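## Task

Get the black supplement bottle and the small water bottle into the room belonging to arm3 and arm4, both upright and away from the gap in the wall. The yellow supplement bottle has to finish upright on top of the same piece of furniture it stands on now. A tray with a load travels down one lane without help, and an empty tray travels back down the other. If the black supplement bottle, the small water bottle or the yellow supplement bottle contacts a roller lane while not gripped, the task fails. Anything that stays in place only because a robot is holding it is not counted. At the end, open the grippers and pull the arms away.

## Robot and tools

Setup. Four identical i2rt Big YAM arms: arm1 and arm2 share one room, arm3 and arm4 share the other. A wall with an opening separates the rooms, and two roller lanes carry trays between them: a loaded tray runs along one lane unaided, and an empty one comes back along the other. Each arm has six revolute joints, a two-finger parallel gripper and a wrist camera that sits above the hand and looks toward the fingertips when joints 1 and 6 are at 0 and the hand is level. The hand reaches roughly 1.0 m from the joint-1 axis. Two fixed room cameras exist: cam_arm1_arm2 and cam_arm3_arm4. Wrist cameras are arm1_cam_wrist to arm4_cam_wrist.

Frames. Everything shares one scene frame with its origin on the floor and +z up. The hand point is midway between the fingertips; its z axis runs along the fingers and the fingers close along its y axis. The arm feet's poses are not printed.

execute_actions. Argument actions is a list holding either nothing or one action object. That object has one optional key per robot ("arm1", "arm2", "arm3", "arm4"), each containing "joints": a map from joint name to an absolute target (not an offset). Names and ranges: joint1_rad -2.879 to 2.879 (base yaw, positive counter-clockwise seen from above); joint2_rad 0 to 3.141 (shoulder; 0 = upper arm pointing back and about level, larger values lift it and bring it forward); joint3_rad 0 to 3.019 (elbow; 0 = folded, larger opens); joint4_rad -1.692 to 1.57 (hand pitch, positive tilts fingers up); joint5_rad -1.57 to 1.57 (hand yaw, positive toward the arm's right); joint6_rad -2.094 to 2.094 (hand roll, positive clockwise viewed from behind); gripper_m 0 to 0.093 metres of fingertip gap. Done tolerances are about ±0.045, ±0.14, ±0.09, ±0.055, ±0.03, ±0.035 rad and ±0.003 m. All named motions begin together and may finish at different moments; joints run at different speeds, so the hand may sweep a wide path. Omitted joints or arms may keep pushing at an earlier target. An unknown key or out-of-range number rejects the entire call and nothing moves. Optional cameras lists camera names (or "all"); null or omitted gives all, [] gives none. An empty actions list just reports state and images.

wait takes seconds (0 to 10); robots continue as they were and the scene keeps running. zoom_image takes camera and region [x0, y0, x1, y1] in pixels from the top-left of that camera's latest full image, at most 504 by 504. read_manual returns only licence text. finished_scene takes scene (integer 1 or 2), ends the current scene irreversibly and reports success; the goal must already be met and stable.

Reading results. Each result gives each robot's state (joint_positions, joint torques, joint_status, on_its_own) plus images, with a pictures line naming the image order. joint_status per joint: reached, "off_target" (resting away from the target, maybe still pushing), "contact_stop" or "time_out" (target dropped, joint holds where it stopped; a timed-out joint may keep a nearby target and keep pushing, listed in on_its_own), "not_followed" (a collision-avoidance check held back that arm's joint targets, usually with a cause line; its gripper command still runs, and the held targets may be retried with later actions). on_its_own lists uncommanded behaviour; "held at" is the target held, not the actual position. To relieve a pushing joint, command its reported position. Torque readings include offsets, friction and noise, so treat them as rough hints. If a result reports a stop, the later motion calls in the same reply are skipped.

Cameras. Calibration is given per camera in OpenCV form (K, distortion D, T_world_to_cam in metres); wrist cameras are fisheye 616x616, room cameras are 896x504. Actual poses can be off by a few degrees and millimetres, more for wrist cameras because joint errors add in.

Hazards. The arm does not halt on contact and can press very hard; a hard press between two robots ends the run, and collision checks ignore fingers, gripper housings and wrist cameras. Keep arms apart. Do not drop, slam or knock objects, and never let any object leave the work area or reach the floor. Keep the listed bottles off the roller lanes unless gripped. Loose objects can occasionally be nudged by outside pushes. Holding loads or pushing heats motors: a MOTOR HOT line appears from 85 °C, and at 100 °C the arm goes limp and drops (OVER-TEMPERATURE FAULT, joints marked limit_stop_at_motor_heat; resend targets afterward). The robot keeps its last command while you compose a reply, so long thinking means long holding. Shorter robot motion is better.

Each tool is called after "Emit:" by a JSON object that holds its "method" and its "body".

## Session

Emit:
{"method": "execute_actions", "body": {"actions": []}}

Scene clock: 0.00 s.
Joint torques (N m, as the arm reports them, + toward a larger angle): no reading
Motor temperatures (°C, as the motors report them): arm1=[28 25 27 26 29 25] | arm2=[27 25 28 26 25 25] | arm3=[28 25 27 28 25 27] | arm4=[27 26 25 29 26 26]
arm1.joint_positions: joint1_rad=-0.774 joint2_rad=+0.307 joint3_rad=+1.456 joint4_rad=-1.200 joint5_rad=+0.002 joint6_rad=-0.383 gripper_m=+0.095
arm1.joint_status: not commanded
arm1.hand: x=-1.1232 y=-0.5415 z=+1.5358 quat_wxyz=(-0.675, +0.400, -0.605, -0.137) (m; scene frame)
arm2.joint_positions: joint1_rad=+0.604 joint2_rad=+0.364 joint3_rad=+1.666 joint4_rad=-1.580 joint5_rad=-0.181 joint6_rad=+0.442 gripper_m=+0.095
arm2.joint_status: not commanded
arm2.hand: x=-1.8153 y=+0.1716 z=+1.5084 quat_wxyz=(-0.472, +0.137, -0.787, -0.374) (m; scene frame)
arm3.joint_positions: joint1_rad=+0.268 joint2_rad=+0.394 joint3_rad=+1.547 joint4_rad=-1.508 joint5_rad=-0.243 joint6_rad=+0.257 gripper_m=+0.094
arm3.joint_status: not commanded
arm3.hand: x=+1.1097 y=-0.5336 z=+1.5127 quat_wxyz=(-0.185, +0.638, -0.514, -0.543) (m; scene frame)
arm4.joint_positions: joint1_rad=-0.296 joint2_rad=+0.514 joint3_rad=+1.390 joint4_rad=-1.175 joint5_rad=+0.160 joint6_rad=+0.424 gripper_m=+0.094
arm4.joint_status: not commanded
arm4.hand: x=+1.5953 y=+0.2185 z=+1.5492 quat_wxyz=(-0.035, +0.732, -0.334, -0.593) (m; scene frame)
pictures: arm1_cam_wrist, arm2_cam_wrist, arm3_cam_wrist, arm4_cam_wrist, cam_arm1_arm2, cam_arm3_arm4
Images, in order (width x height): arm1_cam_wrist 616x616, arm2_cam_wrist 616x616, arm3_cam_wrist 616x616, arm4_cam_wrist 616x616, cam_arm1_arm2 896x504, cam_arm3_arm4 896x504.

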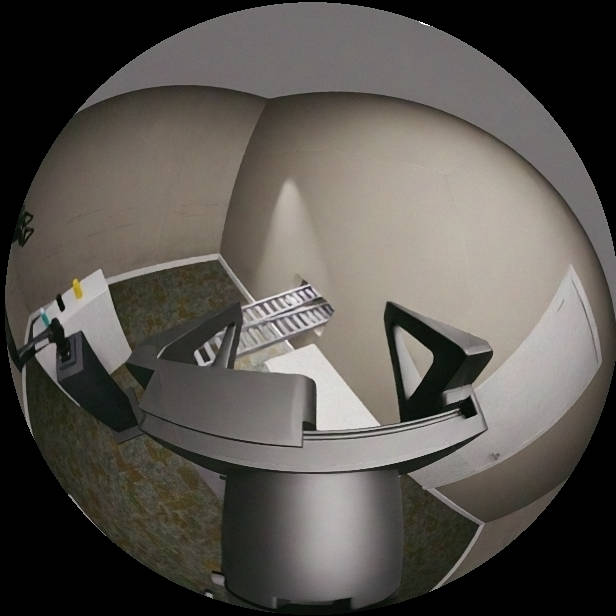

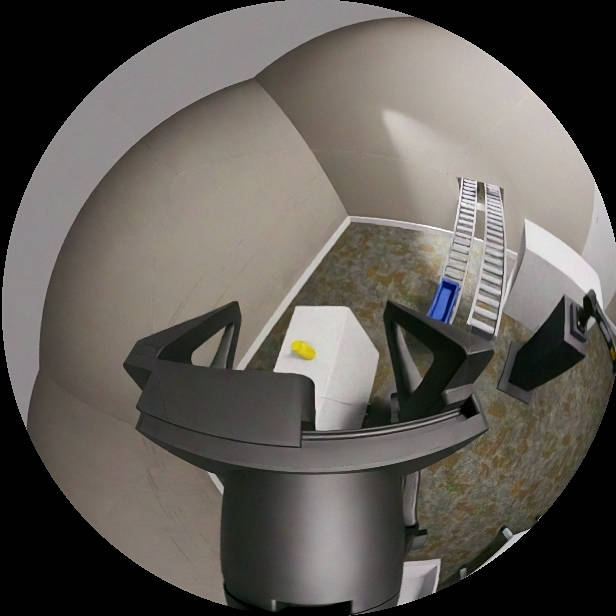

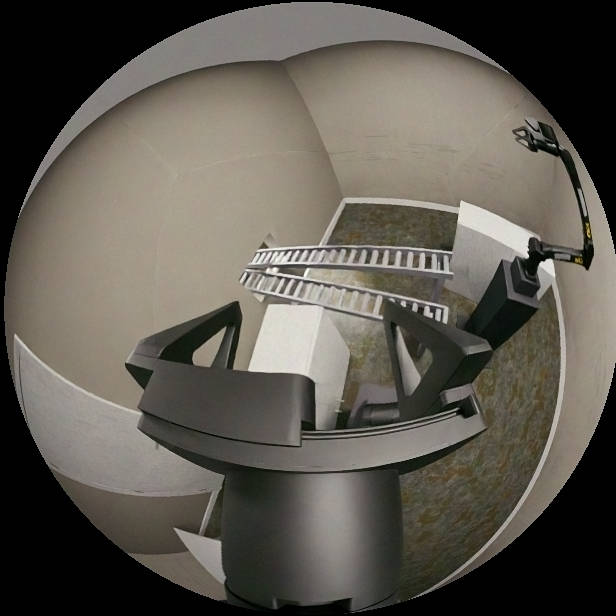

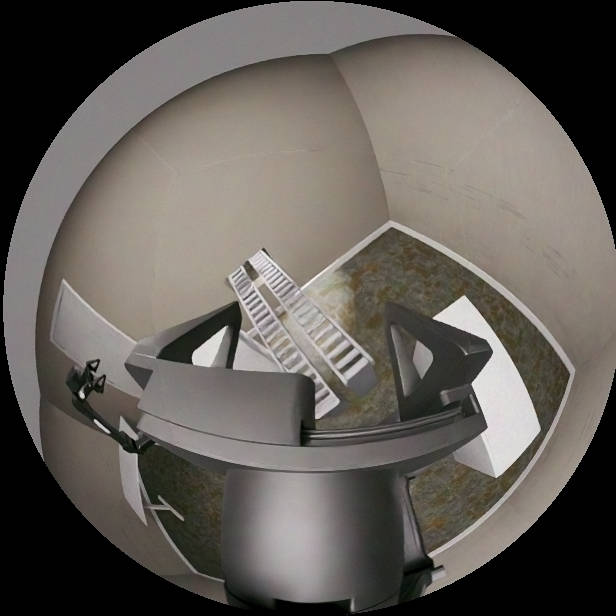

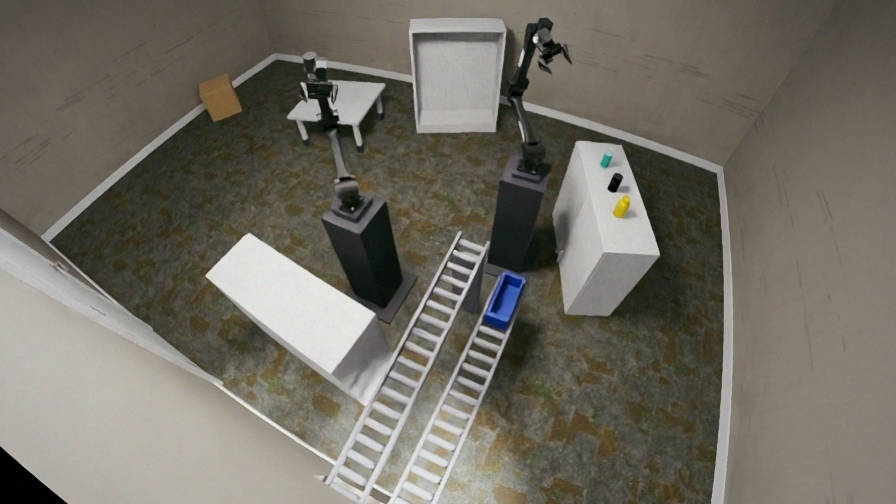

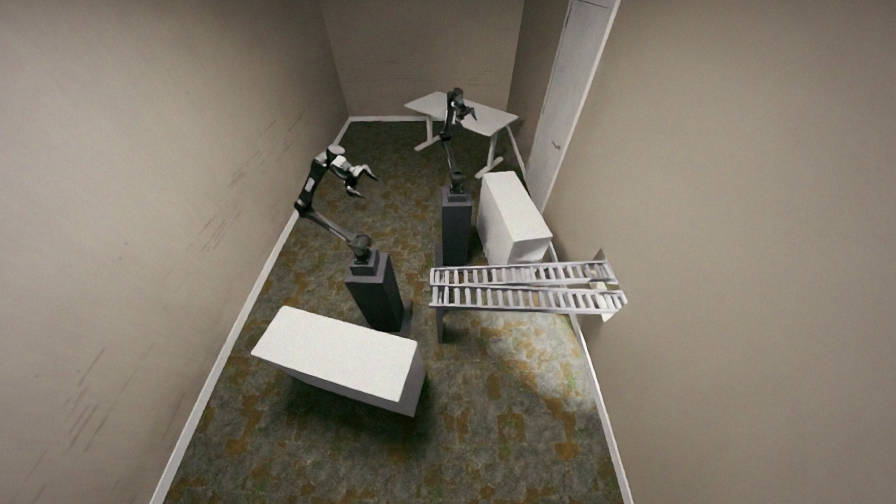

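Emit:
{"method": "zoom_image", "body": {"camera": "cam_arm1_arm2", "region": [400,130,680,350]}}

Emit:
{"method": "zoom_image", "body": {"camera": "cam_arm3_arm4", "region": [400,220,660,360]}}

Emit:
{"method": "zoom_image", "body": {"camera": "arm2_cam_wrist", "region": [380,150,560,350]}}

Region (400, 130, 680, 350) of cam_arm1_arm2's 896x504 image, scaled by 1.800, with more detail than that image has; it fills the top 396 rows of this view, and the rest is white.

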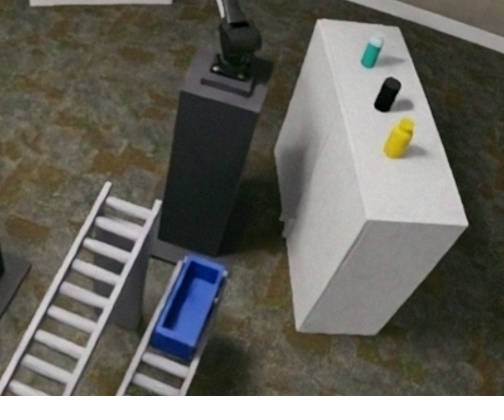

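Region (400, 220, 660, 360) of cam_arm3_arm4's 896x504 image, scaled by 1.938, with more detail than that image has; it fills the top 271 rows of this view, and the rest is white.

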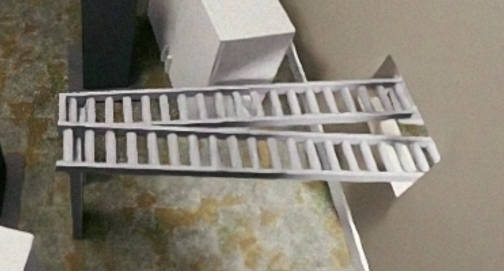

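Region (380, 150, 560, 350) of arm2_cam_wrist's 616x616 image, scaled by 2.520, with more detail than that image has; it fills the left 454 columns of this view, and the rest is white.

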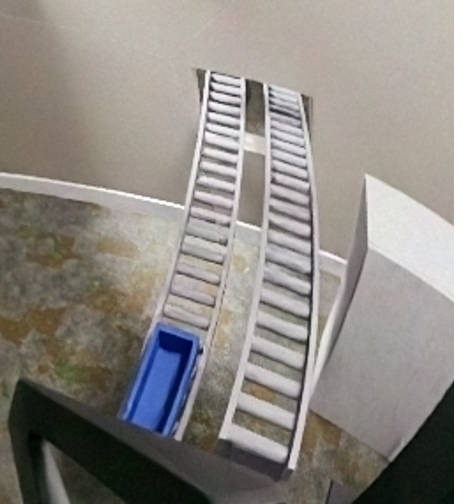

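Emit:
{"method": "execute_actions", "body": {"actions": [{"arm2":{"joints":{"joint1_rad":1.8,"joint2_rad":0.9,"joint3_rad":1.3,"joint4_rad":-1.2,"joint5_rad":0,"joint6_rad":0}},"arm1":{"joints":{"joint1_rad":0,"joint2_rad":1.5,"joint3_rad":1.7,"joint4_rad":-1.2,"joint6_rad":0}}}], "cameras": ["arm1_cam_wrist","arm2_cam_wrist","cam_arm1_arm2"]}}

Scene clock: 18.37 s.
Joint torques (N m, as the arm reports them, + toward a larger angle): arm1=[ -1.48 -14.44  12.17   1.69  -0.05   0.16] | arm2=[ 0.67 -2.85 13.97  2.9  -0.09  0.03] | arm3=[ 0.76  7.03  5.6   1.94 -0.03  0.03] | arm4=[1.57 1.32 9.52 2.24 0.   0.1 ]
Motor temperatures (°C, as the motors report them): arm1=[28 26 28 26 29 25] | arm2=[27 25 30 26 25 25] | arm3=[28 25 29 28 25 27] | arm4=[27 26 28 29 26 26]
arm1.joint_positions: joint1_rad=+0.003 joint2_rad=+1.509 joint3_rad=+1.680 joint4_rad=-1.200 joint5_rad=+0.003 joint6_rad=-0.012 gripper_m=+0.095
arm1.joint_status: all done
arm1.hand: x=-1.1777 y=-0.0305 z=+1.2568 quat_wxyz=(-0.192, +0.683, -0.680, -0.186) (m; scene frame)
arm2.joint_positions: joint1_rad=+1.790 joint2_rad=+0.892 joint3_rad=+1.267 joint4_rad=-1.221 joint5_rad=+0.000 joint6_rad=+0.008 gripper_m=+0.095
arm2.joint_status: all done
arm2.hand: x=-1.9138 y=+0.4732 z=+1.3022 quat_wxyz=(-0.212, +0.741, -0.570, -0.285) (m; scene frame)
arm3.joint_positions: joint1_rad=+0.268 joint2_rad=+0.394 joint3_rad=+1.547 joint4_rad=-1.508 joint5_rad=-0.243 joint6_rad=+0.257 gripper_m=+0.094
arm3.joint_status: not commanded
arm3.hand: x=+1.1097 y=-0.5336 z=+1.5127 quat_wxyz=(-0.185, +0.638, -0.514, -0.543) (m; scene frame)
arm4.joint_positions: joint1_rad=-0.296 joint2_rad=+0.514 joint3_rad=+1.390 joint4_rad=-1.175 joint5_rad=+0.160 joint6_rad=+0.424 gripper_m=+0.094
arm4.joint_status: not commanded
arm4.hand: x=+1.5953 y=+0.2185 z=+1.5492 quat_wxyz=(-0.035, +0.732, -0.334, -0.593) (m; scene frame)
pictures: arm1_cam_wrist, arm2_cam_wrist, cam_arm1_arm2
camera_calibration (this result's frames):
arm1_cam_wrist: T_world_to_cam=[[0.999863, 0.0039277, 0.0160572, 1.15645], [0.0025075, -0.996159, 0.087528, -0.137346], [0.0163393, -0.0874757, -0.996033, 1.39359], [0, 0, 0, 1]] pos_world=[-1.17872, -0.0194545, 1.38152]
arm2_cam_wrist: T_world_to_cam=[[0.966292, 0.257398, -0.00514493, 1.73841], [0.255214, -0.96034, -0.112311, 1.09565], [-0.0338494, 0.107212, -0.99366, 1.29928], [0, 0, 0, 1]] pos_world=[-1.91545, 0.465431, 1.42304]
Images, in order (width x height): arm1_cam_wrist 616x616, arm2_cam_wrist 616x616, cam_arm1_arm2 896x504.

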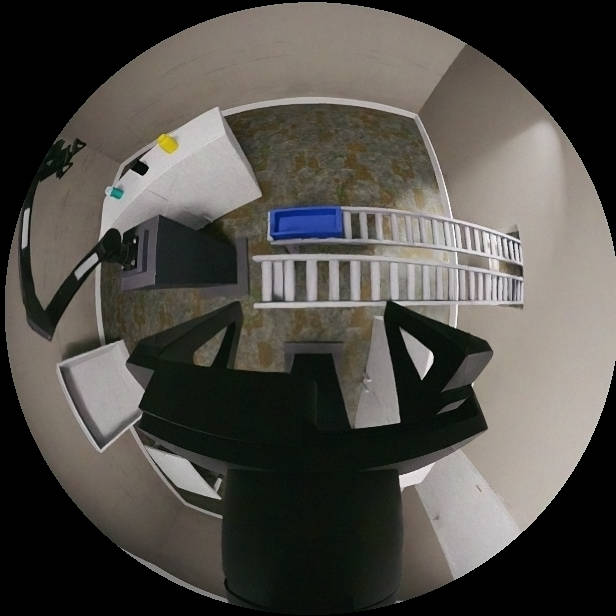

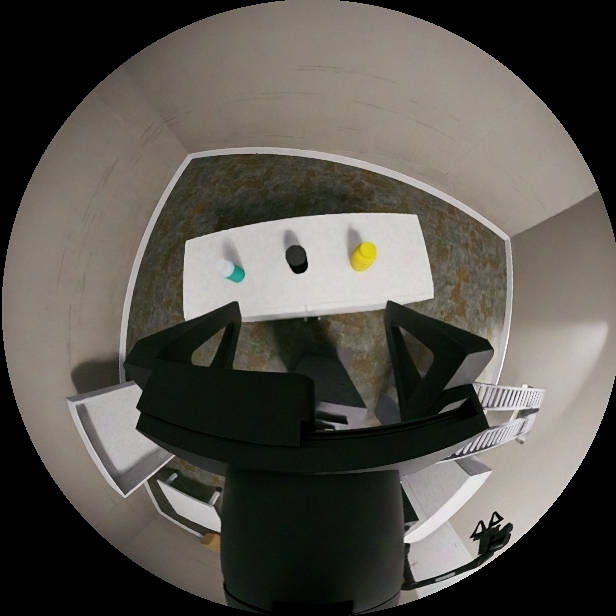

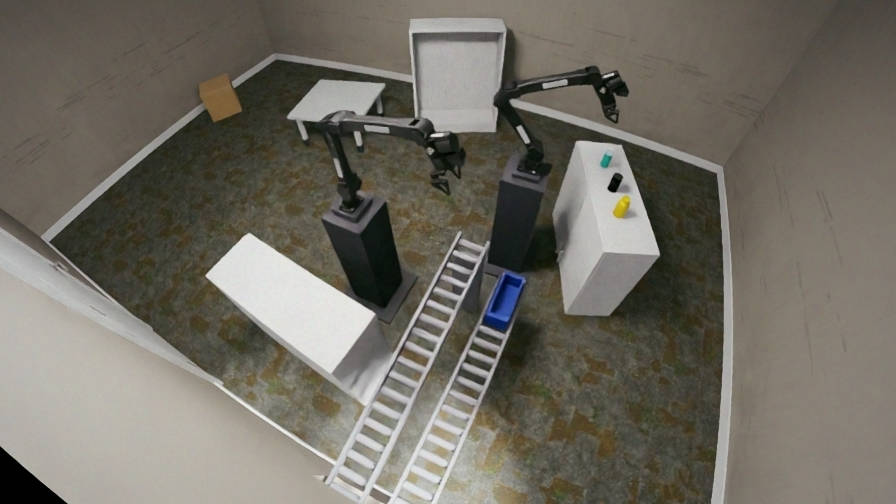

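Emit:
{"method": "execute_actions", "body": {"actions": [{"arm2":{"joints":{"joint1_rad":1.87,"joint2_rad":1.93,"joint3_rad":1.53,"joint4_rad":-1.14}},"arm1":{"joints":{"joint1_rad":-0.5,"joint2_rad":1.2}}}], "cameras": ["arm1_cam_wrist","arm2_cam_wrist","cam_arm1_arm2"]}}

Scene clock: 32.10 s.
Joint torques (N m, as the arm reports them, + toward a larger angle): arm1=[-1.78 -7.53 11.57  2.15 -0.12  0.14] | arm2=[  0.45 -17.68  10.92   0.99  -0.07   0.04] | arm3=[ 0.77  6.97  5.58  1.99 -0.03  0.02] | arm4=[ 0.36  1.43  9.33  2.17  0.03 -0.01]
Motor temperatures (°C, as the motors report them): arm1=[28 26 31 26 29 25] | arm2=[27 25 33 26 25 25] | arm3=[28 25 29 28 25 27] | arm4=[27 26 29 29 26 26]
arm1.joint_positions: joint1_rad=-0.494 joint2_rad=+1.204 joint3_rad=+1.680 joint4_rad=-1.200 joint5_rad=+0.004 joint6_rad=-0.009 gripper_m=+0.095
arm1.joint_status: all done
arm1.hand: x=-0.9531 y=-0.1863 z=+1.4107 quat_wxyz=(-0.356, +0.467, -0.783, -0.205) (m; scene frame)
arm2.joint_positions: joint1_rad=+1.861 joint2_rad=+1.952 joint3_rad=+1.513 joint4_rad=-1.151 joint5_rad=+0.000 joint6_rad=+0.007 gripper_m=+0.095
arm2.joint_status: all done
arm2.hand: x=-2.0103 y=+0.6645 z=+0.9272 quat_wxyz=(+0.008, +0.814, -0.580, +0.006) (m; scene frame)
arm3.joint_positions: joint1_rad=+0.268 joint2_rad=+0.394 joint3_rad=+1.547 joint4_rad=-1.508 joint5_rad=-0.243 joint6_rad=+0.257 gripper_m=+0.094
arm3.joint_status: not commanded
arm3.hand: x=+1.1097 y=-0.5336 z=+1.5127 quat_wxyz=(-0.185, +0.638, -0.514, -0.543) (m; scene frame)
arm4.joint_positions: joint1_rad=-0.296 joint2_rad=+0.514 joint3_rad=+1.390 joint4_rad=-1.175 joint5_rad=+0.160 joint6_rad=+0.424 gripper_m=+0.094
arm4.joint_status: not commanded
arm4.hand: x=+1.5953 y=+0.2185 z=+1.5492 quat_wxyz=(-0.035, +0.732, -0.334, -0.593) (m; scene frame)
pictures: arm1_cam_wrist, arm2_cam_wrist, cam_arm1_arm2
camera_calibration (this result's frames):
arm1_cam_wrist: T_world_to_cam=[[0.876917, -0.480307, 0.017939, 0.720003], [-0.465607, -0.858158, -0.216277, -0.298366], [0.119274, 0.181304, -0.976167, 1.64966], [0, 0, 0, 1]] pos_world=[-0.967065, -0.209312, 1.5329]
arm2_cam_wrist: T_world_to_cam=[[0.94458, 0.32828, 0.000560011, 1.68444], [0.26463, -0.762443, 0.590467, 0.49771], [0.194266, -0.557596, -0.807061, 1.63025], [0, 0, 0, 1]] pos_world=[-2.0395, 0.735526, 1.02088]
Images, in order (width x height): arm1_cam_wrist 616x616, arm2_cam_wrist 616x616, cam_arm1_arm2 896x504.

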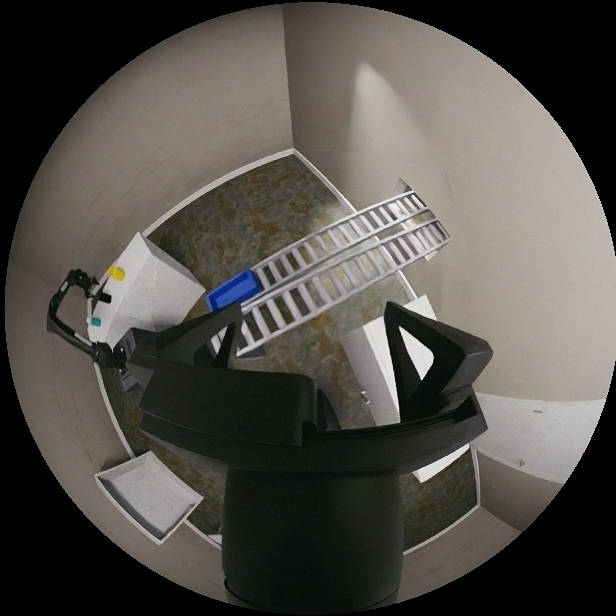

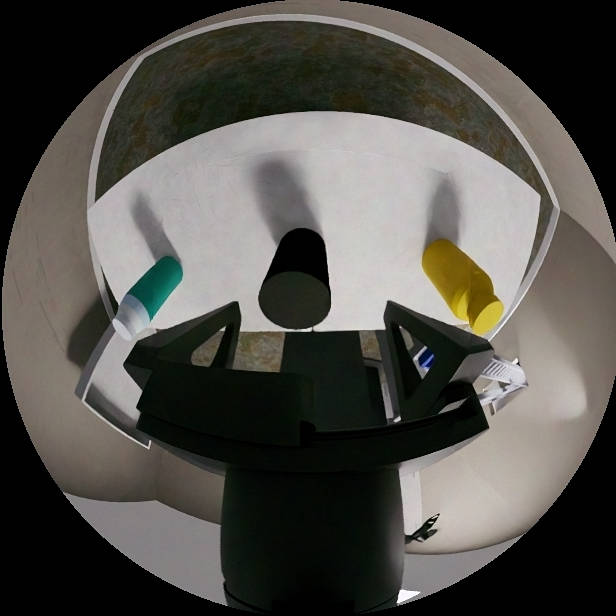

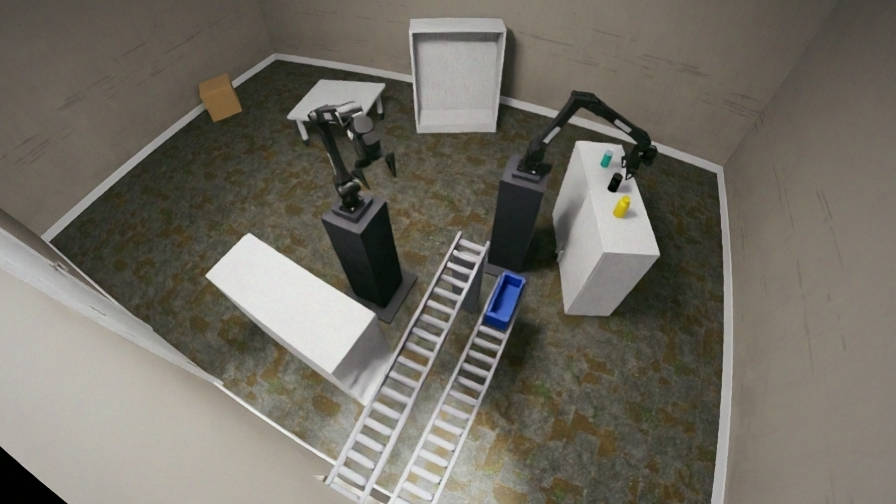

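Emit:
{"method": "execute_actions", "body": {"actions": [{"arm2":{"joints":{"joint1_rad":1.9,"joint2_rad":1.9,"joint3_rad":1.45,"joint4_rad":-1.08}}}], "cameras": []}}

Emit:
{"method": "execute_actions", "body": {"actions": [{"arm2":{"joints":{"joint2_rad":1.99,"joint3_rad":1.38,"joint4_rad":-0.915}}}], "cameras": ["arm2_cam_wrist","cam_arm1_arm2"]}}

Scene clock: 38.37 s.
Joint torques (N m, as the arm reports them, + toward a larger angle): arm1=[-1.82 -7.58 11.6   2.16 -0.11  0.14] | arm2=[ -0.26 -16.63   9.03   1.34  -0.05   0.02] | arm3=[ 0.68  7.09  5.59  1.99 -0.03  0.02] | arm4=[ 0.65  1.2   9.4   2.09 -0.02  0.06]
Motor temperatures (°C, as the motors report them): arm1=[28 26 31 26 29 25] | arm2=[27 27 33 26 25 25] | arm3=[28 25 29 28 25 27] | arm4=[27 26 29 29 26 26]
arm1.joint_positions: joint1_rad=-0.494 joint2_rad=+1.204 joint3_rad=+1.680 joint4_rad=-1.200 joint5_rad=+0.004 joint6_rad=-0.009 gripper_m=+0.095
arm1.joint_status: not commanded
arm1.hand: x=-0.9531 y=-0.1863 z=+1.4107 quat_wxyz=(-0.356, +0.467, -0.783, -0.205) (m; scene frame)
arm2.joint_positions: joint1_rad=+1.893 joint2_rad=+1.917 joint3_rad=+1.453 joint4_rad=-1.097 joint5_rad=+0.000 joint6_rad=+0.007 gripper_m=+0.095
arm2.joint_status: all done
arm2.hand: x=-2.0243 y=+0.6503 z=+0.9257 quat_wxyz=(-0.001, +0.824, -0.567, -0.006) (m; scene frame)
arm3.joint_positions: joint1_rad=+0.268 joint2_rad=+0.394 joint3_rad=+1.547 joint4_rad=-1.508 joint5_rad=-0.243 joint6_rad=+0.257 gripper_m=+0.094
arm3.joint_status: not commanded
arm3.hand: x=+1.1097 y=-0.5336 z=+1.5127 quat_wxyz=(-0.185, +0.638, -0.514, -0.543) (m; scene frame)
arm4.joint_positions: joint1_rad=-0.296 joint2_rad=+0.514 joint3_rad=+1.390 joint4_rad=-1.175 joint5_rad=+0.160 joint6_rad=+0.424 gripper_m=+0.094
arm4.joint_status: not commanded
arm4.hand: x=+1.5953 y=+0.2185 z=+1.5492 quat_wxyz=(-0.035, +0.732, -0.334, -0.593) (m; scene frame)
pictures: none
No camera images: the call's "cameras" was empty. Leave "cameras" out to get every camera's image.

Scene clock: 39.40 s.
Joint torques (N m, as the arm reports them, + toward a larger angle): arm1=[-1.88 -7.63 11.63  2.17 -0.12  0.13] | arm2=[  0.07 -16.62   8.89   1.28  -0.09   0.01] | arm3=[ 0.73  7.04  5.58  1.96 -0.04  0.03] | arm4=[1.01 1.58 9.3  2.21 0.08 0.04]
Motor temperatures (°C, as the motors report them): arm1=[28 26 31 26 29 25] | arm2=[27 27 33 26 25 25] | arm3=[28 25 29 28 25 27] | arm4=[27 26 29 29 26 26]
arm1.joint_positions: joint1_rad=-0.494 joint2_rad=+1.204 joint3_rad=+1.680 joint4_rad=-1.200 joint5_rad=+0.004 joint6_rad=-0.009 gripper_m=+0.095
arm1.joint_status: not commanded
arm1.hand: x=-0.9531 y=-0.1863 z=+1.4107 quat_wxyz=(-0.356, +0.467, -0.783, -0.205) (m; scene frame)
arm2.joint_positions: joint1_rad=+1.893 joint2_rad=+2.001 joint3_rad=+1.376 joint4_rad=-0.932 joint5_rad=+0.000 joint6_rad=+0.007 gripper_m=+0.095
arm2.joint_status: all done
arm2.hand: x=-2.0234 y=+0.6470 z=+0.8561 quat_wxyz=(-0.002, +0.824, -0.567, -0.008) (m; scene frame)
arm3.joint_positions: joint1_rad=+0.268 joint2_rad=+0.394 joint3_rad=+1.547 joint4_rad=-1.508 joint5_rad=-0.243 joint6_rad=+0.257 gripper_m=+0.094
arm3.joint_status: not commanded
arm3.hand: x=+1.1097 y=-0.5336 z=+1.5127 quat_wxyz=(-0.185, +0.638, -0.514, -0.543) (m; scene frame)
arm4.joint_positions: joint1_rad=-0.296 joint2_rad=+0.514 joint3_rad=+1.390 joint4_rad=-1.175 joint5_rad=+0.160 joint6_rad=+0.424 gripper_m=+0.094
arm4.joint_status: not commanded
arm4.hand: x=+1.5953 y=+0.2185 z=+1.5492 quat_wxyz=(-0.035, +0.732, -0.334, -0.593) (m; scene frame)
pictures: arm2_cam_wrist, cam_arm1_arm2
camera_calibration (this result's frames):
arm2_cam_wrist: T_world_to_cam=[[0.933655, 0.358173, 0.000415423, 1.66128], [0.2959, -0.771978, 0.562577, 0.623141], [0.201821, -0.52513, -0.826745, 1.57673], [0, 0, 0, 1]] pos_world=[-2.05367, 0.714015, 0.9523]
Images, in order (width x height): arm2_cam_wrist 616x616, cam_arm1_arm2 896x504.

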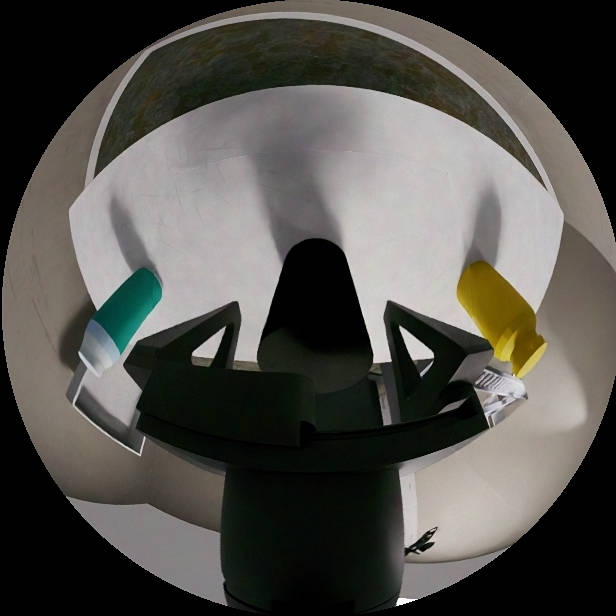

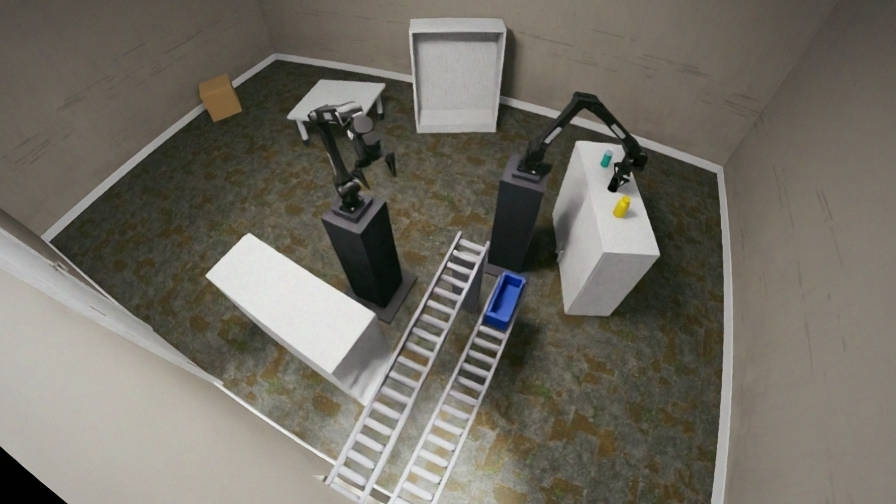

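Emit:
{"method": "execute_actions", "body": {"actions": [{"arm2":{"joints":{"joint3_rad":1.353}}}], "cameras": []}}

Emit:
{"method": "execute_actions", "body": {"actions": [{"arm2":{"joints":{"gripper_m":0.03}}}], "cameras": []}}

Emit:
{"method": "execute_actions", "body": {"actions": [{"arm2":{"joints":{"joint2_rad":1.72,"joint3_rad":1.55,"joint4_rad":-1.3}}}], "cameras": ["arm2_cam_wrist"]}}

Emit:
{"method": "execute_actions", "body": {"actions": [{"arm2":{"joints":{"joint1_rad":0.125}}}], "cameras": []}}

Emit:
{"method": "execute_actions", "body": {"actions": [{"arm2":{"joints":{"joint2_rad":2.66,"joint3_rad":2.29,"joint4_rad":-1.16}}}], "cameras": ["arm2_cam_wrist","cam_arm1_arm2","arm1_cam_wrist"]}}

Scene clock: 47.40 s.
Joint torques (N m, as the arm reports them, + toward a larger angle): arm1=[-1.98 -7.73 11.64  2.13 -0.11  0.14] | arm2=[ -0.02 -16.02   7.79   1.19  -0.07   0.03] | arm3=[ 0.73  7.03  5.56  1.97 -0.03  0.02] | arm4=[-0.12  1.56  9.6   2.2   0.07  0.06]
Motor temperatures (°C, as the motors report them): arm1=[28 26 32 26 29 25] | arm2=[27 27 32 26 25 25] | arm3=[28 25 29 28 25 27] | arm4=[27 26 29 29 26 26]
arm1.joint_positions: joint1_rad=-0.494 joint2_rad=+1.204 joint3_rad=+1.680 joint4_rad=-1.200 joint5_rad=+0.004 joint6_rad=-0.009 gripper_m=+0.095
arm1.joint_status: not commanded
arm1.hand: x=-0.9531 y=-0.1863 z=+1.4107 quat_wxyz=(-0.356, +0.467, -0.783, -0.205) (m; scene frame)
arm2.joint_positions: joint1_rad=+1.893 joint2_rad=+2.001 joint3_rad=+1.355 joint4_rad=-0.930 joint5_rad=+0.000 joint6_rad=+0.007 gripper_m=+0.095
arm2.joint_status: all done
arm2.hand: x=-2.0200 y=+0.6381 z=+0.8496 quat_wxyz=(+0.003, +0.824, -0.567, +0.000) (m; scene frame)
arm3.joint_positions: joint1_rad=+0.268 joint2_rad=+0.394 joint3_rad=+1.547 joint4_rad=-1.508 joint5_rad=-0.243 joint6_rad=+0.257 gripper_m=+0.094
arm3.joint_status: not commanded
arm3.hand: x=+1.1097 y=-0.5336 z=+1.5127 quat_wxyz=(-0.185, +0.638, -0.514, -0.543) (m; scene frame)
arm4.joint_positions: joint1_rad=-0.296 joint2_rad=+0.514 joint3_rad=+1.390 joint4_rad=-1.175 joint5_rad=+0.160 joint6_rad=+0.424 gripper_m=+0.094
arm4.joint_status: not commanded
arm4.hand: x=+1.5953 y=+0.2185 z=+1.5492 quat_wxyz=(-0.035, +0.732, -0.334, -0.593) (m; scene frame)
pictures: none
No camera images: the call's "cameras" was empty. Leave "cameras" out to get every camera's image.

Scene clock: 48.03 s.
Joint torques (N m, as the arm reports them, + toward a larger angle): arm1=[-1.8  -7.54 11.59  2.16 -0.11  0.14] | arm2=[  0.09 -16.42   8.02   1.29  -0.08   0.02] | arm3=[ 0.75  6.99  5.56  1.98 -0.04  0.02] | arm4=[0.37 1.43 9.51 2.   0.04 0.06]
Motor temperatures (°C, as the motors report them): arm1=[28 26 32 26 29 25] | arm2=[27 28 32 26 25 25] | arm3=[28 25 29 28 25 27] | arm4=[27 26 29 29 26 26]
arm1.joint_positions: joint1_rad=-0.494 joint2_rad=+1.204 joint3_rad=+1.680 joint4_rad=-1.200 joint5_rad=+0.004 joint6_rad=-0.009 gripper_m=+0.095
arm1.joint_status: not commanded
arm1.hand: x=-0.9531 y=-0.1863 z=+1.4107 quat_wxyz=(-0.356, +0.467, -0.783, -0.205) (m; scene frame)
arm2.joint_positions: joint1_rad=+1.893 joint2_rad=+2.001 joint3_rad=+1.355 joint4_rad=-0.930 joint5_rad=+0.000 joint6_rad=+0.006 gripper_m=+0.058
arm2.joint_status: gripper_m off_target (ended at +0.058, target +0.030)
arm2.hand: x=-2.0200 y=+0.6382 z=+0.8496 quat_wxyz=(+0.003, +0.824, -0.567, +0.000) (m; scene frame)
arm3.joint_positions: joint1_rad=+0.268 joint2_rad=+0.394 joint3_rad=+1.547 joint4_rad=-1.508 joint5_rad=-0.243 joint6_rad=+0.257 gripper_m=+0.094
arm3.joint_status: not commanded
arm3.hand: x=+1.1097 y=-0.5336 z=+1.5127 quat_wxyz=(-0.185, +0.638, -0.514, -0.543) (m; scene frame)
arm4.joint_positions: joint1_rad=-0.296 joint2_rad=+0.514 joint3_rad=+1.390 joint4_rad=-1.175 joint5_rad=+0.160 joint6_rad=+0.424 gripper_m=+0.094
arm4.joint_status: not commanded
arm4.hand: x=+1.5953 y=+0.2185 z=+1.5492 quat_wxyz=(-0.035, +0.732, -0.334, -0.593) (m; scene frame)
pictures: none
No camera images: the call's "cameras" was empty. Leave "cameras" out to get every camera's image.

Scene clock: 49.47 s.
Joint torques (N m, as the arm reports them, + toward a larger angle): arm1=[-1.76 -7.67 11.62  2.16 -0.11  0.14] | arm2=[  0.07 -15.55  12.51   0.18  -0.06   0.04] | arm3=[ 0.76  7.01  5.57  1.98 -0.03  0.03] | arm4=[0.32 1.74 9.43 2.1  0.09 0.07]
Motor temperatures (°C, as the motors report them): arm1=[28 26 32 26 29 25] | arm2=[27 28 33 26 25 25] | arm3=[28 25 29 28 25 27] | arm4=[27 26 29 29 26 26]
arm1.joint_positions: joint1_rad=-0.494 joint2_rad=+1.204 joint3_rad=+1.680 joint4_rad=-1.200 joint5_rad=+0.004 joint6_rad=-0.009 gripper_m=+0.095
arm1.joint_status: not commanded
arm1.hand: x=-0.9531 y=-0.1863 z=+1.4107 quat_wxyz=(-0.356, +0.467, -0.783, -0.205) (m; scene frame)
arm2.joint_positions: joint1_rad=+1.893 joint2_rad=+1.732 joint3_rad=+1.525 joint4_rad=-1.285 joint5_rad=+0.000 joint6_rad=+0.006 gripper_m=+0.058
arm2.joint_status: all done
arm2.hand: x=-2.0180 y=+0.6361 z=+1.0490 quat_wxyz=(-0.020, +0.823, -0.567, -0.035) (m; scene frame)
arm3.joint_positions: joint1_rad=+0.268 joint2_rad=+0.394 joint3_rad=+1.547 joint4_rad=-1.508 joint5_rad=-0.243 joint6_rad=+0.257 gripper_m=+0.094
arm3.joint_status: not commanded
arm3.hand: x=+1.1097 y=-0.5336 z=+1.5127 quat_wxyz=(-0.185, +0.638, -0.514, -0.543) (m; scene frame)
arm4.joint_positions: joint1_rad=-0.296 joint2_rad=+0.514 joint3_rad=+1.390 joint4_rad=-1.175 joint5_rad=+0.160 joint6_rad=+0.424 gripper_m=+0.094
arm4.joint_status: not commanded
arm4.hand: x=+1.5953 y=+0.2185 z=+1.5492 quat_wxyz=(-0.035, +0.732, -0.334, -0.593) (m; scene frame)
pictures: arm2_cam_wrist
camera_calibration (this result's frames):
arm2_cam_wrist: T_world_to_cam=[[0.93366, 0.358161, 0.0000889856, 1.66037], [0.308501, -0.804332, 0.507817, 0.608069], [0.181952, -0.474101, -0.861465, 1.69327], [0, 0, 0, 1]] pos_world=[-2.04591, 0.697191, 1.14976]
Images, in order (width x height): arm2_cam_wrist 616x616.

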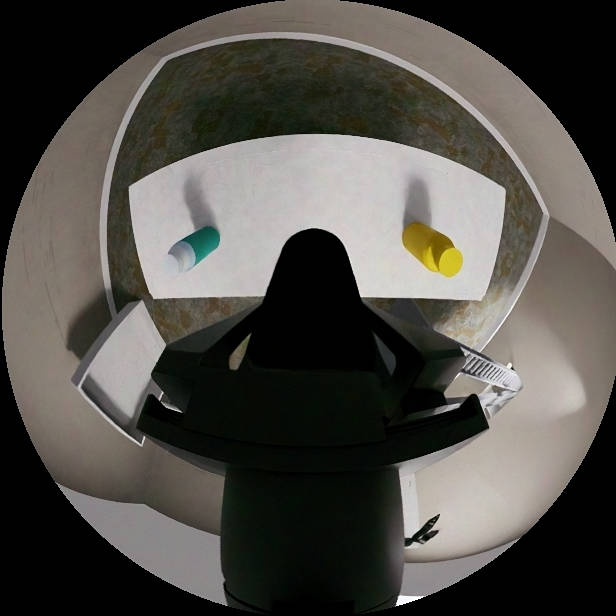

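Scene clock: 51.40 s.
Joint torques (N m, as the arm reports them, + toward a larger angle): arm1=[-1.9  -7.61 11.61  2.09 -0.1   0.14] | arm2=[  0.08 -14.73  12.45  -0.04  -0.09   0.06] | arm3=[ 0.71  6.91  5.58  1.98 -0.03  0.03] | arm4=[0.85 2.39 9.22 2.   0.08 0.09]
Motor temperatures (°C, as the motors report them): arm1=[28 26 32 26 29 25] | arm2=[27 28 33 26 25 25] | arm3=[28 25 30 28 25 27] | arm4=[27 26 29 29 26 26]
arm1.joint_positions: joint1_rad=-0.494 joint2_rad=+1.204 joint3_rad=+1.680 joint4_rad=-1.200 joint5_rad=+0.004 joint6_rad=-0.009 gripper_m=+0.095
arm1.joint_status: not commanded
arm1.hand: x=-0.9531 y=-0.1863 z=+1.4107 quat_wxyz=(-0.356, +0.467, -0.783, -0.205) (m; scene frame)
arm2.joint_positions: joint1_rad=+0.120 joint2_rad=+1.732 joint3_rad=+1.525 joint4_rad=-1.285 joint5_rad=+0.002 joint6_rad=+0.005 gripper_m=+0.058
arm2.joint_status: all done
arm2.hand: x=-1.2861 y=+0.2209 z=+1.0452 quat_wxyz=(-0.037, +0.082, -0.996, -0.002) (m; scene frame)
arm3.joint_positions: joint1_rad=+0.268 joint2_rad=+0.394 joint3_rad=+1.547 joint4_rad=-1.508 joint5_rad=-0.243 joint6_rad=+0.257 gripper_m=+0.094
arm3.joint_status: not commanded
arm3.hand: x=+1.1097 y=-0.5336 z=+1.5127 quat_wxyz=(-0.185, +0.638, -0.514, -0.543) (m; scene frame)
arm4.joint_positions: joint1_rad=-0.296 joint2_rad=+0.514 joint3_rad=+1.390 joint4_rad=-1.175 joint5_rad=+0.160 joint6_rad=+0.424 gripper_m=+0.094
arm4.joint_status: not commanded
arm4.hand: x=+1.5953 y=+0.2185 z=+1.5492 quat_wxyz=(-0.035, +0.732, -0.334, -0.593) (m; scene frame)
pictures: none
No camera images: the call's "cameras" was empty. Leave "cameras" out to get every camera's image.

Scene clock: 53.30 s.
Joint torques (N m, as the arm reports them, + toward a larger angle): arm1=[-1.9  -7.41 11.59  2.11 -0.11  0.14] | arm2=[ -0.26 -24.05  14.14   0.58  -0.12   0.06] | arm3=[ 0.83  6.96  5.57  1.98 -0.03  0.02] | arm4=[0.38 1.55 9.33 2.13 0.06 0.05]
Motor temperatures (°C, as the motors report them): arm1=[28 26 32 26 29 25] | arm2=[27 28 33 26 25 25] | arm3=[28 25 30 28 25 27] | arm4=[27 26 29 29 26 26]
arm1.joint_positions: joint1_rad=-0.494 joint2_rad=+1.204 joint3_rad=+1.680 joint4_rad=-1.200 joint5_rad=+0.004 joint6_rad=-0.009 gripper_m=+0.095
arm1.joint_status: not commanded
arm1.hand: x=-0.9531 y=-0.1863 z=+1.4107 quat_wxyz=(-0.356, +0.467, -0.783, -0.205) (m; scene frame)
arm2.joint_positions: joint1_rad=+0.120 joint2_rad=+2.692 joint3_rad=+2.235 joint4_rad=-1.166 joint5_rad=+0.002 joint6_rad=+0.005 gripper_m=+0.058
arm2.joint_status: all done
arm2.hand: x=-1.1114 y=+0.2508 z=+0.6936 quat_wxyz=(+0.029, +0.082, -0.996, +0.003) (m; scene frame)
arm3.joint_positions: joint1_rad=+0.268 joint2_rad=+0.394 joint3_rad=+1.547 joint4_rad=-1.508 joint5_rad=-0.243 joint6_rad=+0.257 gripper_m=+0.094
arm3.joint_status: not commanded
arm3.hand: x=+1.1097 y=-0.5336 z=+1.5127 quat_wxyz=(-0.185, +0.638, -0.514, -0.543) (m; scene frame)
arm4.joint_positions: joint1_rad=-0.296 joint2_rad=+0.514 joint3_rad=+1.390 joint4_rad=-1.175 joint5_rad=+0.160 joint6_rad=+0.424 gripper_m=+0.094
arm4.joint_status: not commanded
arm4.hand: x=+1.5953 y=+0.2185 z=+1.5492 quat_wxyz=(-0.035, +0.732, -0.334, -0.593) (m; scene frame)
pictures: arm1_cam_wrist, arm2_cam_wrist, cam_arm1_arm2
camera_calibration (this result's frames):
arm1_cam_wrist: T_world_to_cam=[[0.876917, -0.480307, 0.017939, 0.720003], [-0.465607, -0.858158, -0.216277, -0.298366], [0.119274, 0.181304, -0.976167, 1.64966], [0, 0, 0, 1]] pos_world=[-0.967065, -0.209312, 1.5329]
arm2_cam_wrist: T_world_to_cam=[[0.165328, -0.986205, 0.00813028, 0.429616], [-0.772851, -0.124431, 0.622269, -1.25283], [-0.612673, -0.109162, -0.782761, 0.01024], [0, 0, 0, 1]] pos_world=[-1.033, 0.268917, 0.784118]
Images, in order (width x height): arm1_cam_wrist 616x616, arm2_cam_wrist 616x616, cam_arm1_arm2 896x504.

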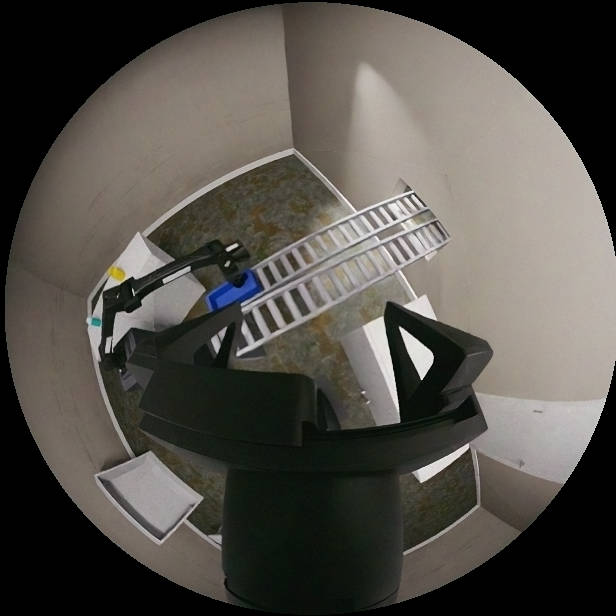

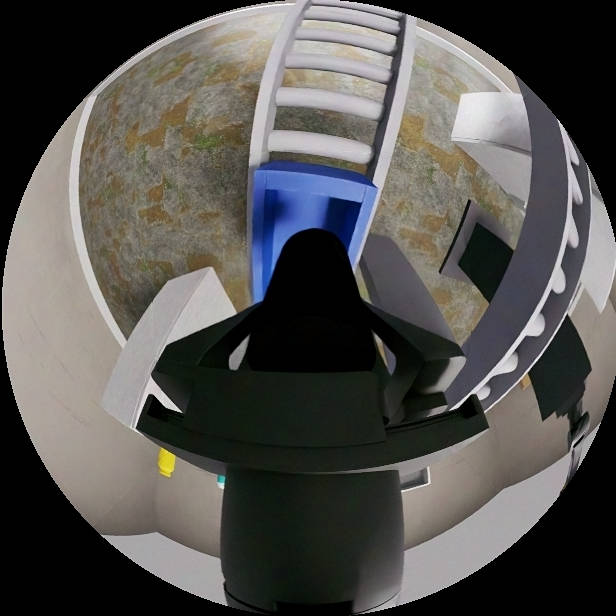

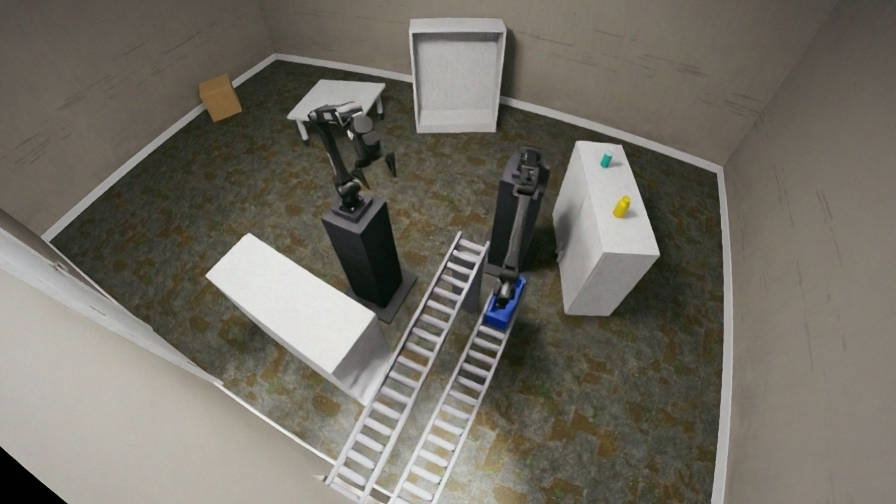

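Emit:
{"method": "execute_actions", "body": {"actions": [{"arm2":{"joints":{"joint1_rad":0.142,"joint4_rad":-1.04}}}], "cameras": []}}

Emit:
{"method": "execute_actions", "body": {"actions": [{"arm2":{"joints":{"joint2_rad":2.76,"joint4_rad":-0.93}}}], "cameras": ["arm2_cam_wrist","arm1_cam_wrist"]}}

Scene clock: 57.70 s.
Joint torques (N m, as the arm reports them, + toward a larger angle): arm1=[-1.84 -7.55 11.6   2.15 -0.11  0.14] | arm2=[  0.21 -24.41  14.32   1.42  -0.14   0.04] | arm3=[ 0.92  7.03  5.58  1.98 -0.04  0.02] | arm4=[0.78 1.95 9.23 2.25 0.04 0.  ]
Motor temperatures (°C, as the motors report them): arm1=[28 26 32 26 29 25] | arm2=[27 30 34 26 25 25] | arm3=[28 25 30 28 25 27] | arm4=[27 26 29 29 26 26]
arm1.joint_positions: joint1_rad=-0.494 joint2_rad=+1.204 joint3_rad=+1.680 joint4_rad=-1.200 joint5_rad=+0.004 joint6_rad=-0.009 gripper_m=+0.095
arm1.joint_status: not commanded
arm1.hand: x=-0.9531 y=-0.1863 z=+1.4107 quat_wxyz=(-0.356, +0.467, -0.783, -0.205) (m; scene frame)
arm2.joint_positions: joint1_rad=+0.129 joint2_rad=+2.692 joint3_rad=+2.235 joint4_rad=-1.058 joint5_rad=+0.002 joint6_rad=+0.005 gripper_m=+0.058
arm2.joint_status: all done
arm2.hand: x=-1.0863 y=+0.2623 z=+0.6935 quat_wxyz=(-0.025, +0.087, -0.996, -0.002) (m; scene frame)
arm3.joint_positions: joint1_rad=+0.268 joint2_rad=+0.394 joint3_rad=+1.547 joint4_rad=-1.508 joint5_rad=-0.243 joint6_rad=+0.257 gripper_m=+0.094
arm3.joint_status: not commanded
arm3.hand: x=+1.1097 y=-0.5336 z=+1.5127 quat_wxyz=(-0.185, +0.638, -0.514, -0.543) (m; scene frame)
arm4.joint_positions: joint1_rad=-0.296 joint2_rad=+0.514 joint3_rad=+1.390 joint4_rad=-1.175 joint5_rad=+0.160 joint6_rad=+0.424 gripper_m=+0.094
arm4.joint_status: not commanded
arm4.hand: x=+1.5953 y=+0.2185 z=+1.5492 quat_wxyz=(-0.035, +0.732, -0.334, -0.593) (m; scene frame)
pictures: none
No camera images: the call's "cameras" was empty. Leave "cameras" out to get every camera's image.

Scene clock: 58.67 s.
Joint torques (N m, as the arm reports them, + toward a larger angle): arm1=[-1.89 -7.6  11.65  2.15 -0.12  0.14] | arm2=[  0.6  -21.92  13.19   1.53  -0.14   0.06] | arm3=[ 0.73  7.01  5.58  1.96 -0.04  0.02] | arm4=[ 0.42  2.29  9.43  2.26  0.04 -0.02]
Motor temperatures (°C, as the motors report them): arm1=[28 26 32 26 29 25] | arm2=[27 30 34 26 25 25] | arm3=[28 25 30 28 25 27] | arm4=[27 26 29 29 26 26]
arm1.joint_positions: joint1_rad=-0.494 joint2_rad=+1.204 joint3_rad=+1.680 joint4_rad=-1.200 joint5_rad=+0.004 joint6_rad=-0.009 gripper_m=+0.095
arm1.joint_status: not commanded
arm1.hand: x=-0.9531 y=-0.1863 z=+1.4107 quat_wxyz=(-0.356, +0.467, -0.783, -0.205) (m; scene frame)
arm2.joint_positions: joint1_rad=+0.131 joint2_rad=+2.756 joint3_rad=+2.245 joint4_rad=-0.945 joint5_rad=+0.002 joint6_rad=+0.005 gripper_m=+0.058
arm2.joint_status: all done
arm2.hand: x=-1.0763 y=+0.2650 z=+0.6525 quat_wxyz=(-0.054, +0.087, -0.995, -0.004) (m; scene frame)
arm3.joint_positions: joint1_rad=+0.268 joint2_rad=+0.394 joint3_rad=+1.547 joint4_rad=-1.508 joint5_rad=-0.243 joint6_rad=+0.257 gripper_m=+0.094
arm3.joint_status: not commanded
arm3.hand: x=+1.1097 y=-0.5336 z=+1.5127 quat_wxyz=(-0.185, +0.638, -0.514, -0.543) (m; scene frame)
arm4.joint_positions: joint1_rad=-0.296 joint2_rad=+0.514 joint3_rad=+1.390 joint4_rad=-1.175 joint5_rad=+0.160 joint6_rad=+0.424 gripper_m=+0.094
arm4.joint_status: not commanded
arm4.hand: x=+1.5953 y=+0.2185 z=+1.5492 quat_wxyz=(-0.035, +0.732, -0.334, -0.593) (m; scene frame)
pictures: arm1_cam_wrist, arm2_cam_wrist
camera_calibration (this result's frames):
arm1_cam_wrist: T_world_to_cam=[[0.876917, -0.480307, 0.017939, 0.720003], [-0.465607, -0.858158, -0.216277, -0.298366], [0.119274, 0.181304, -0.976167, 1.64966], [0, 0, 0, 1]] pos_world=[-0.967065, -0.209312, 1.5329]
arm2_cam_wrist: T_world_to_cam=[[0.174578, -0.984615, 0.00741954, 0.448176], [-0.862563, -0.149294, 0.483422, -1.19768], [-0.474877, -0.0907944, -0.875356, 0.204992], [0, 0, 0, 1]] pos_world=[-1.01397, 0.281087, 0.755099]
Images, in order (width x height): arm1_cam_wrist 616x616, arm2_cam_wrist 616x616.

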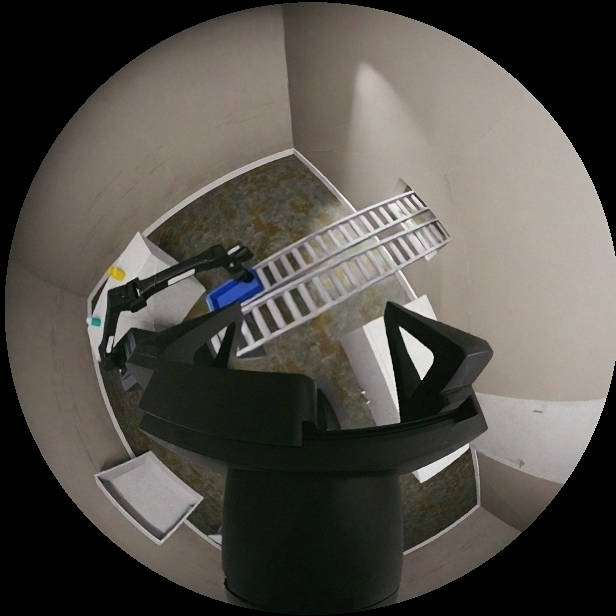

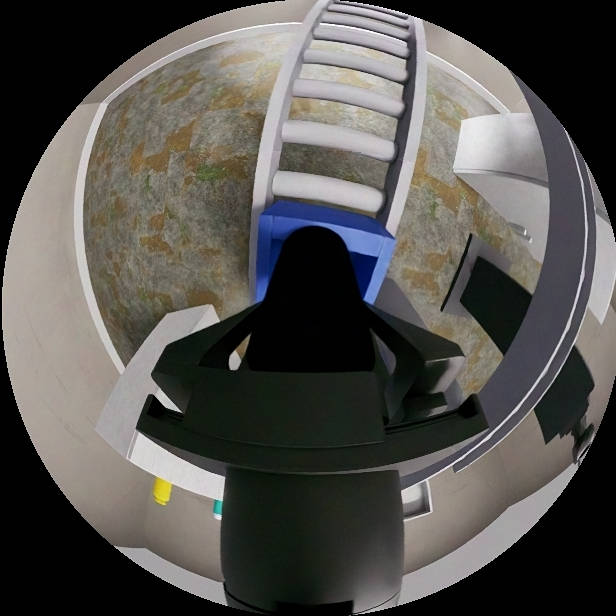

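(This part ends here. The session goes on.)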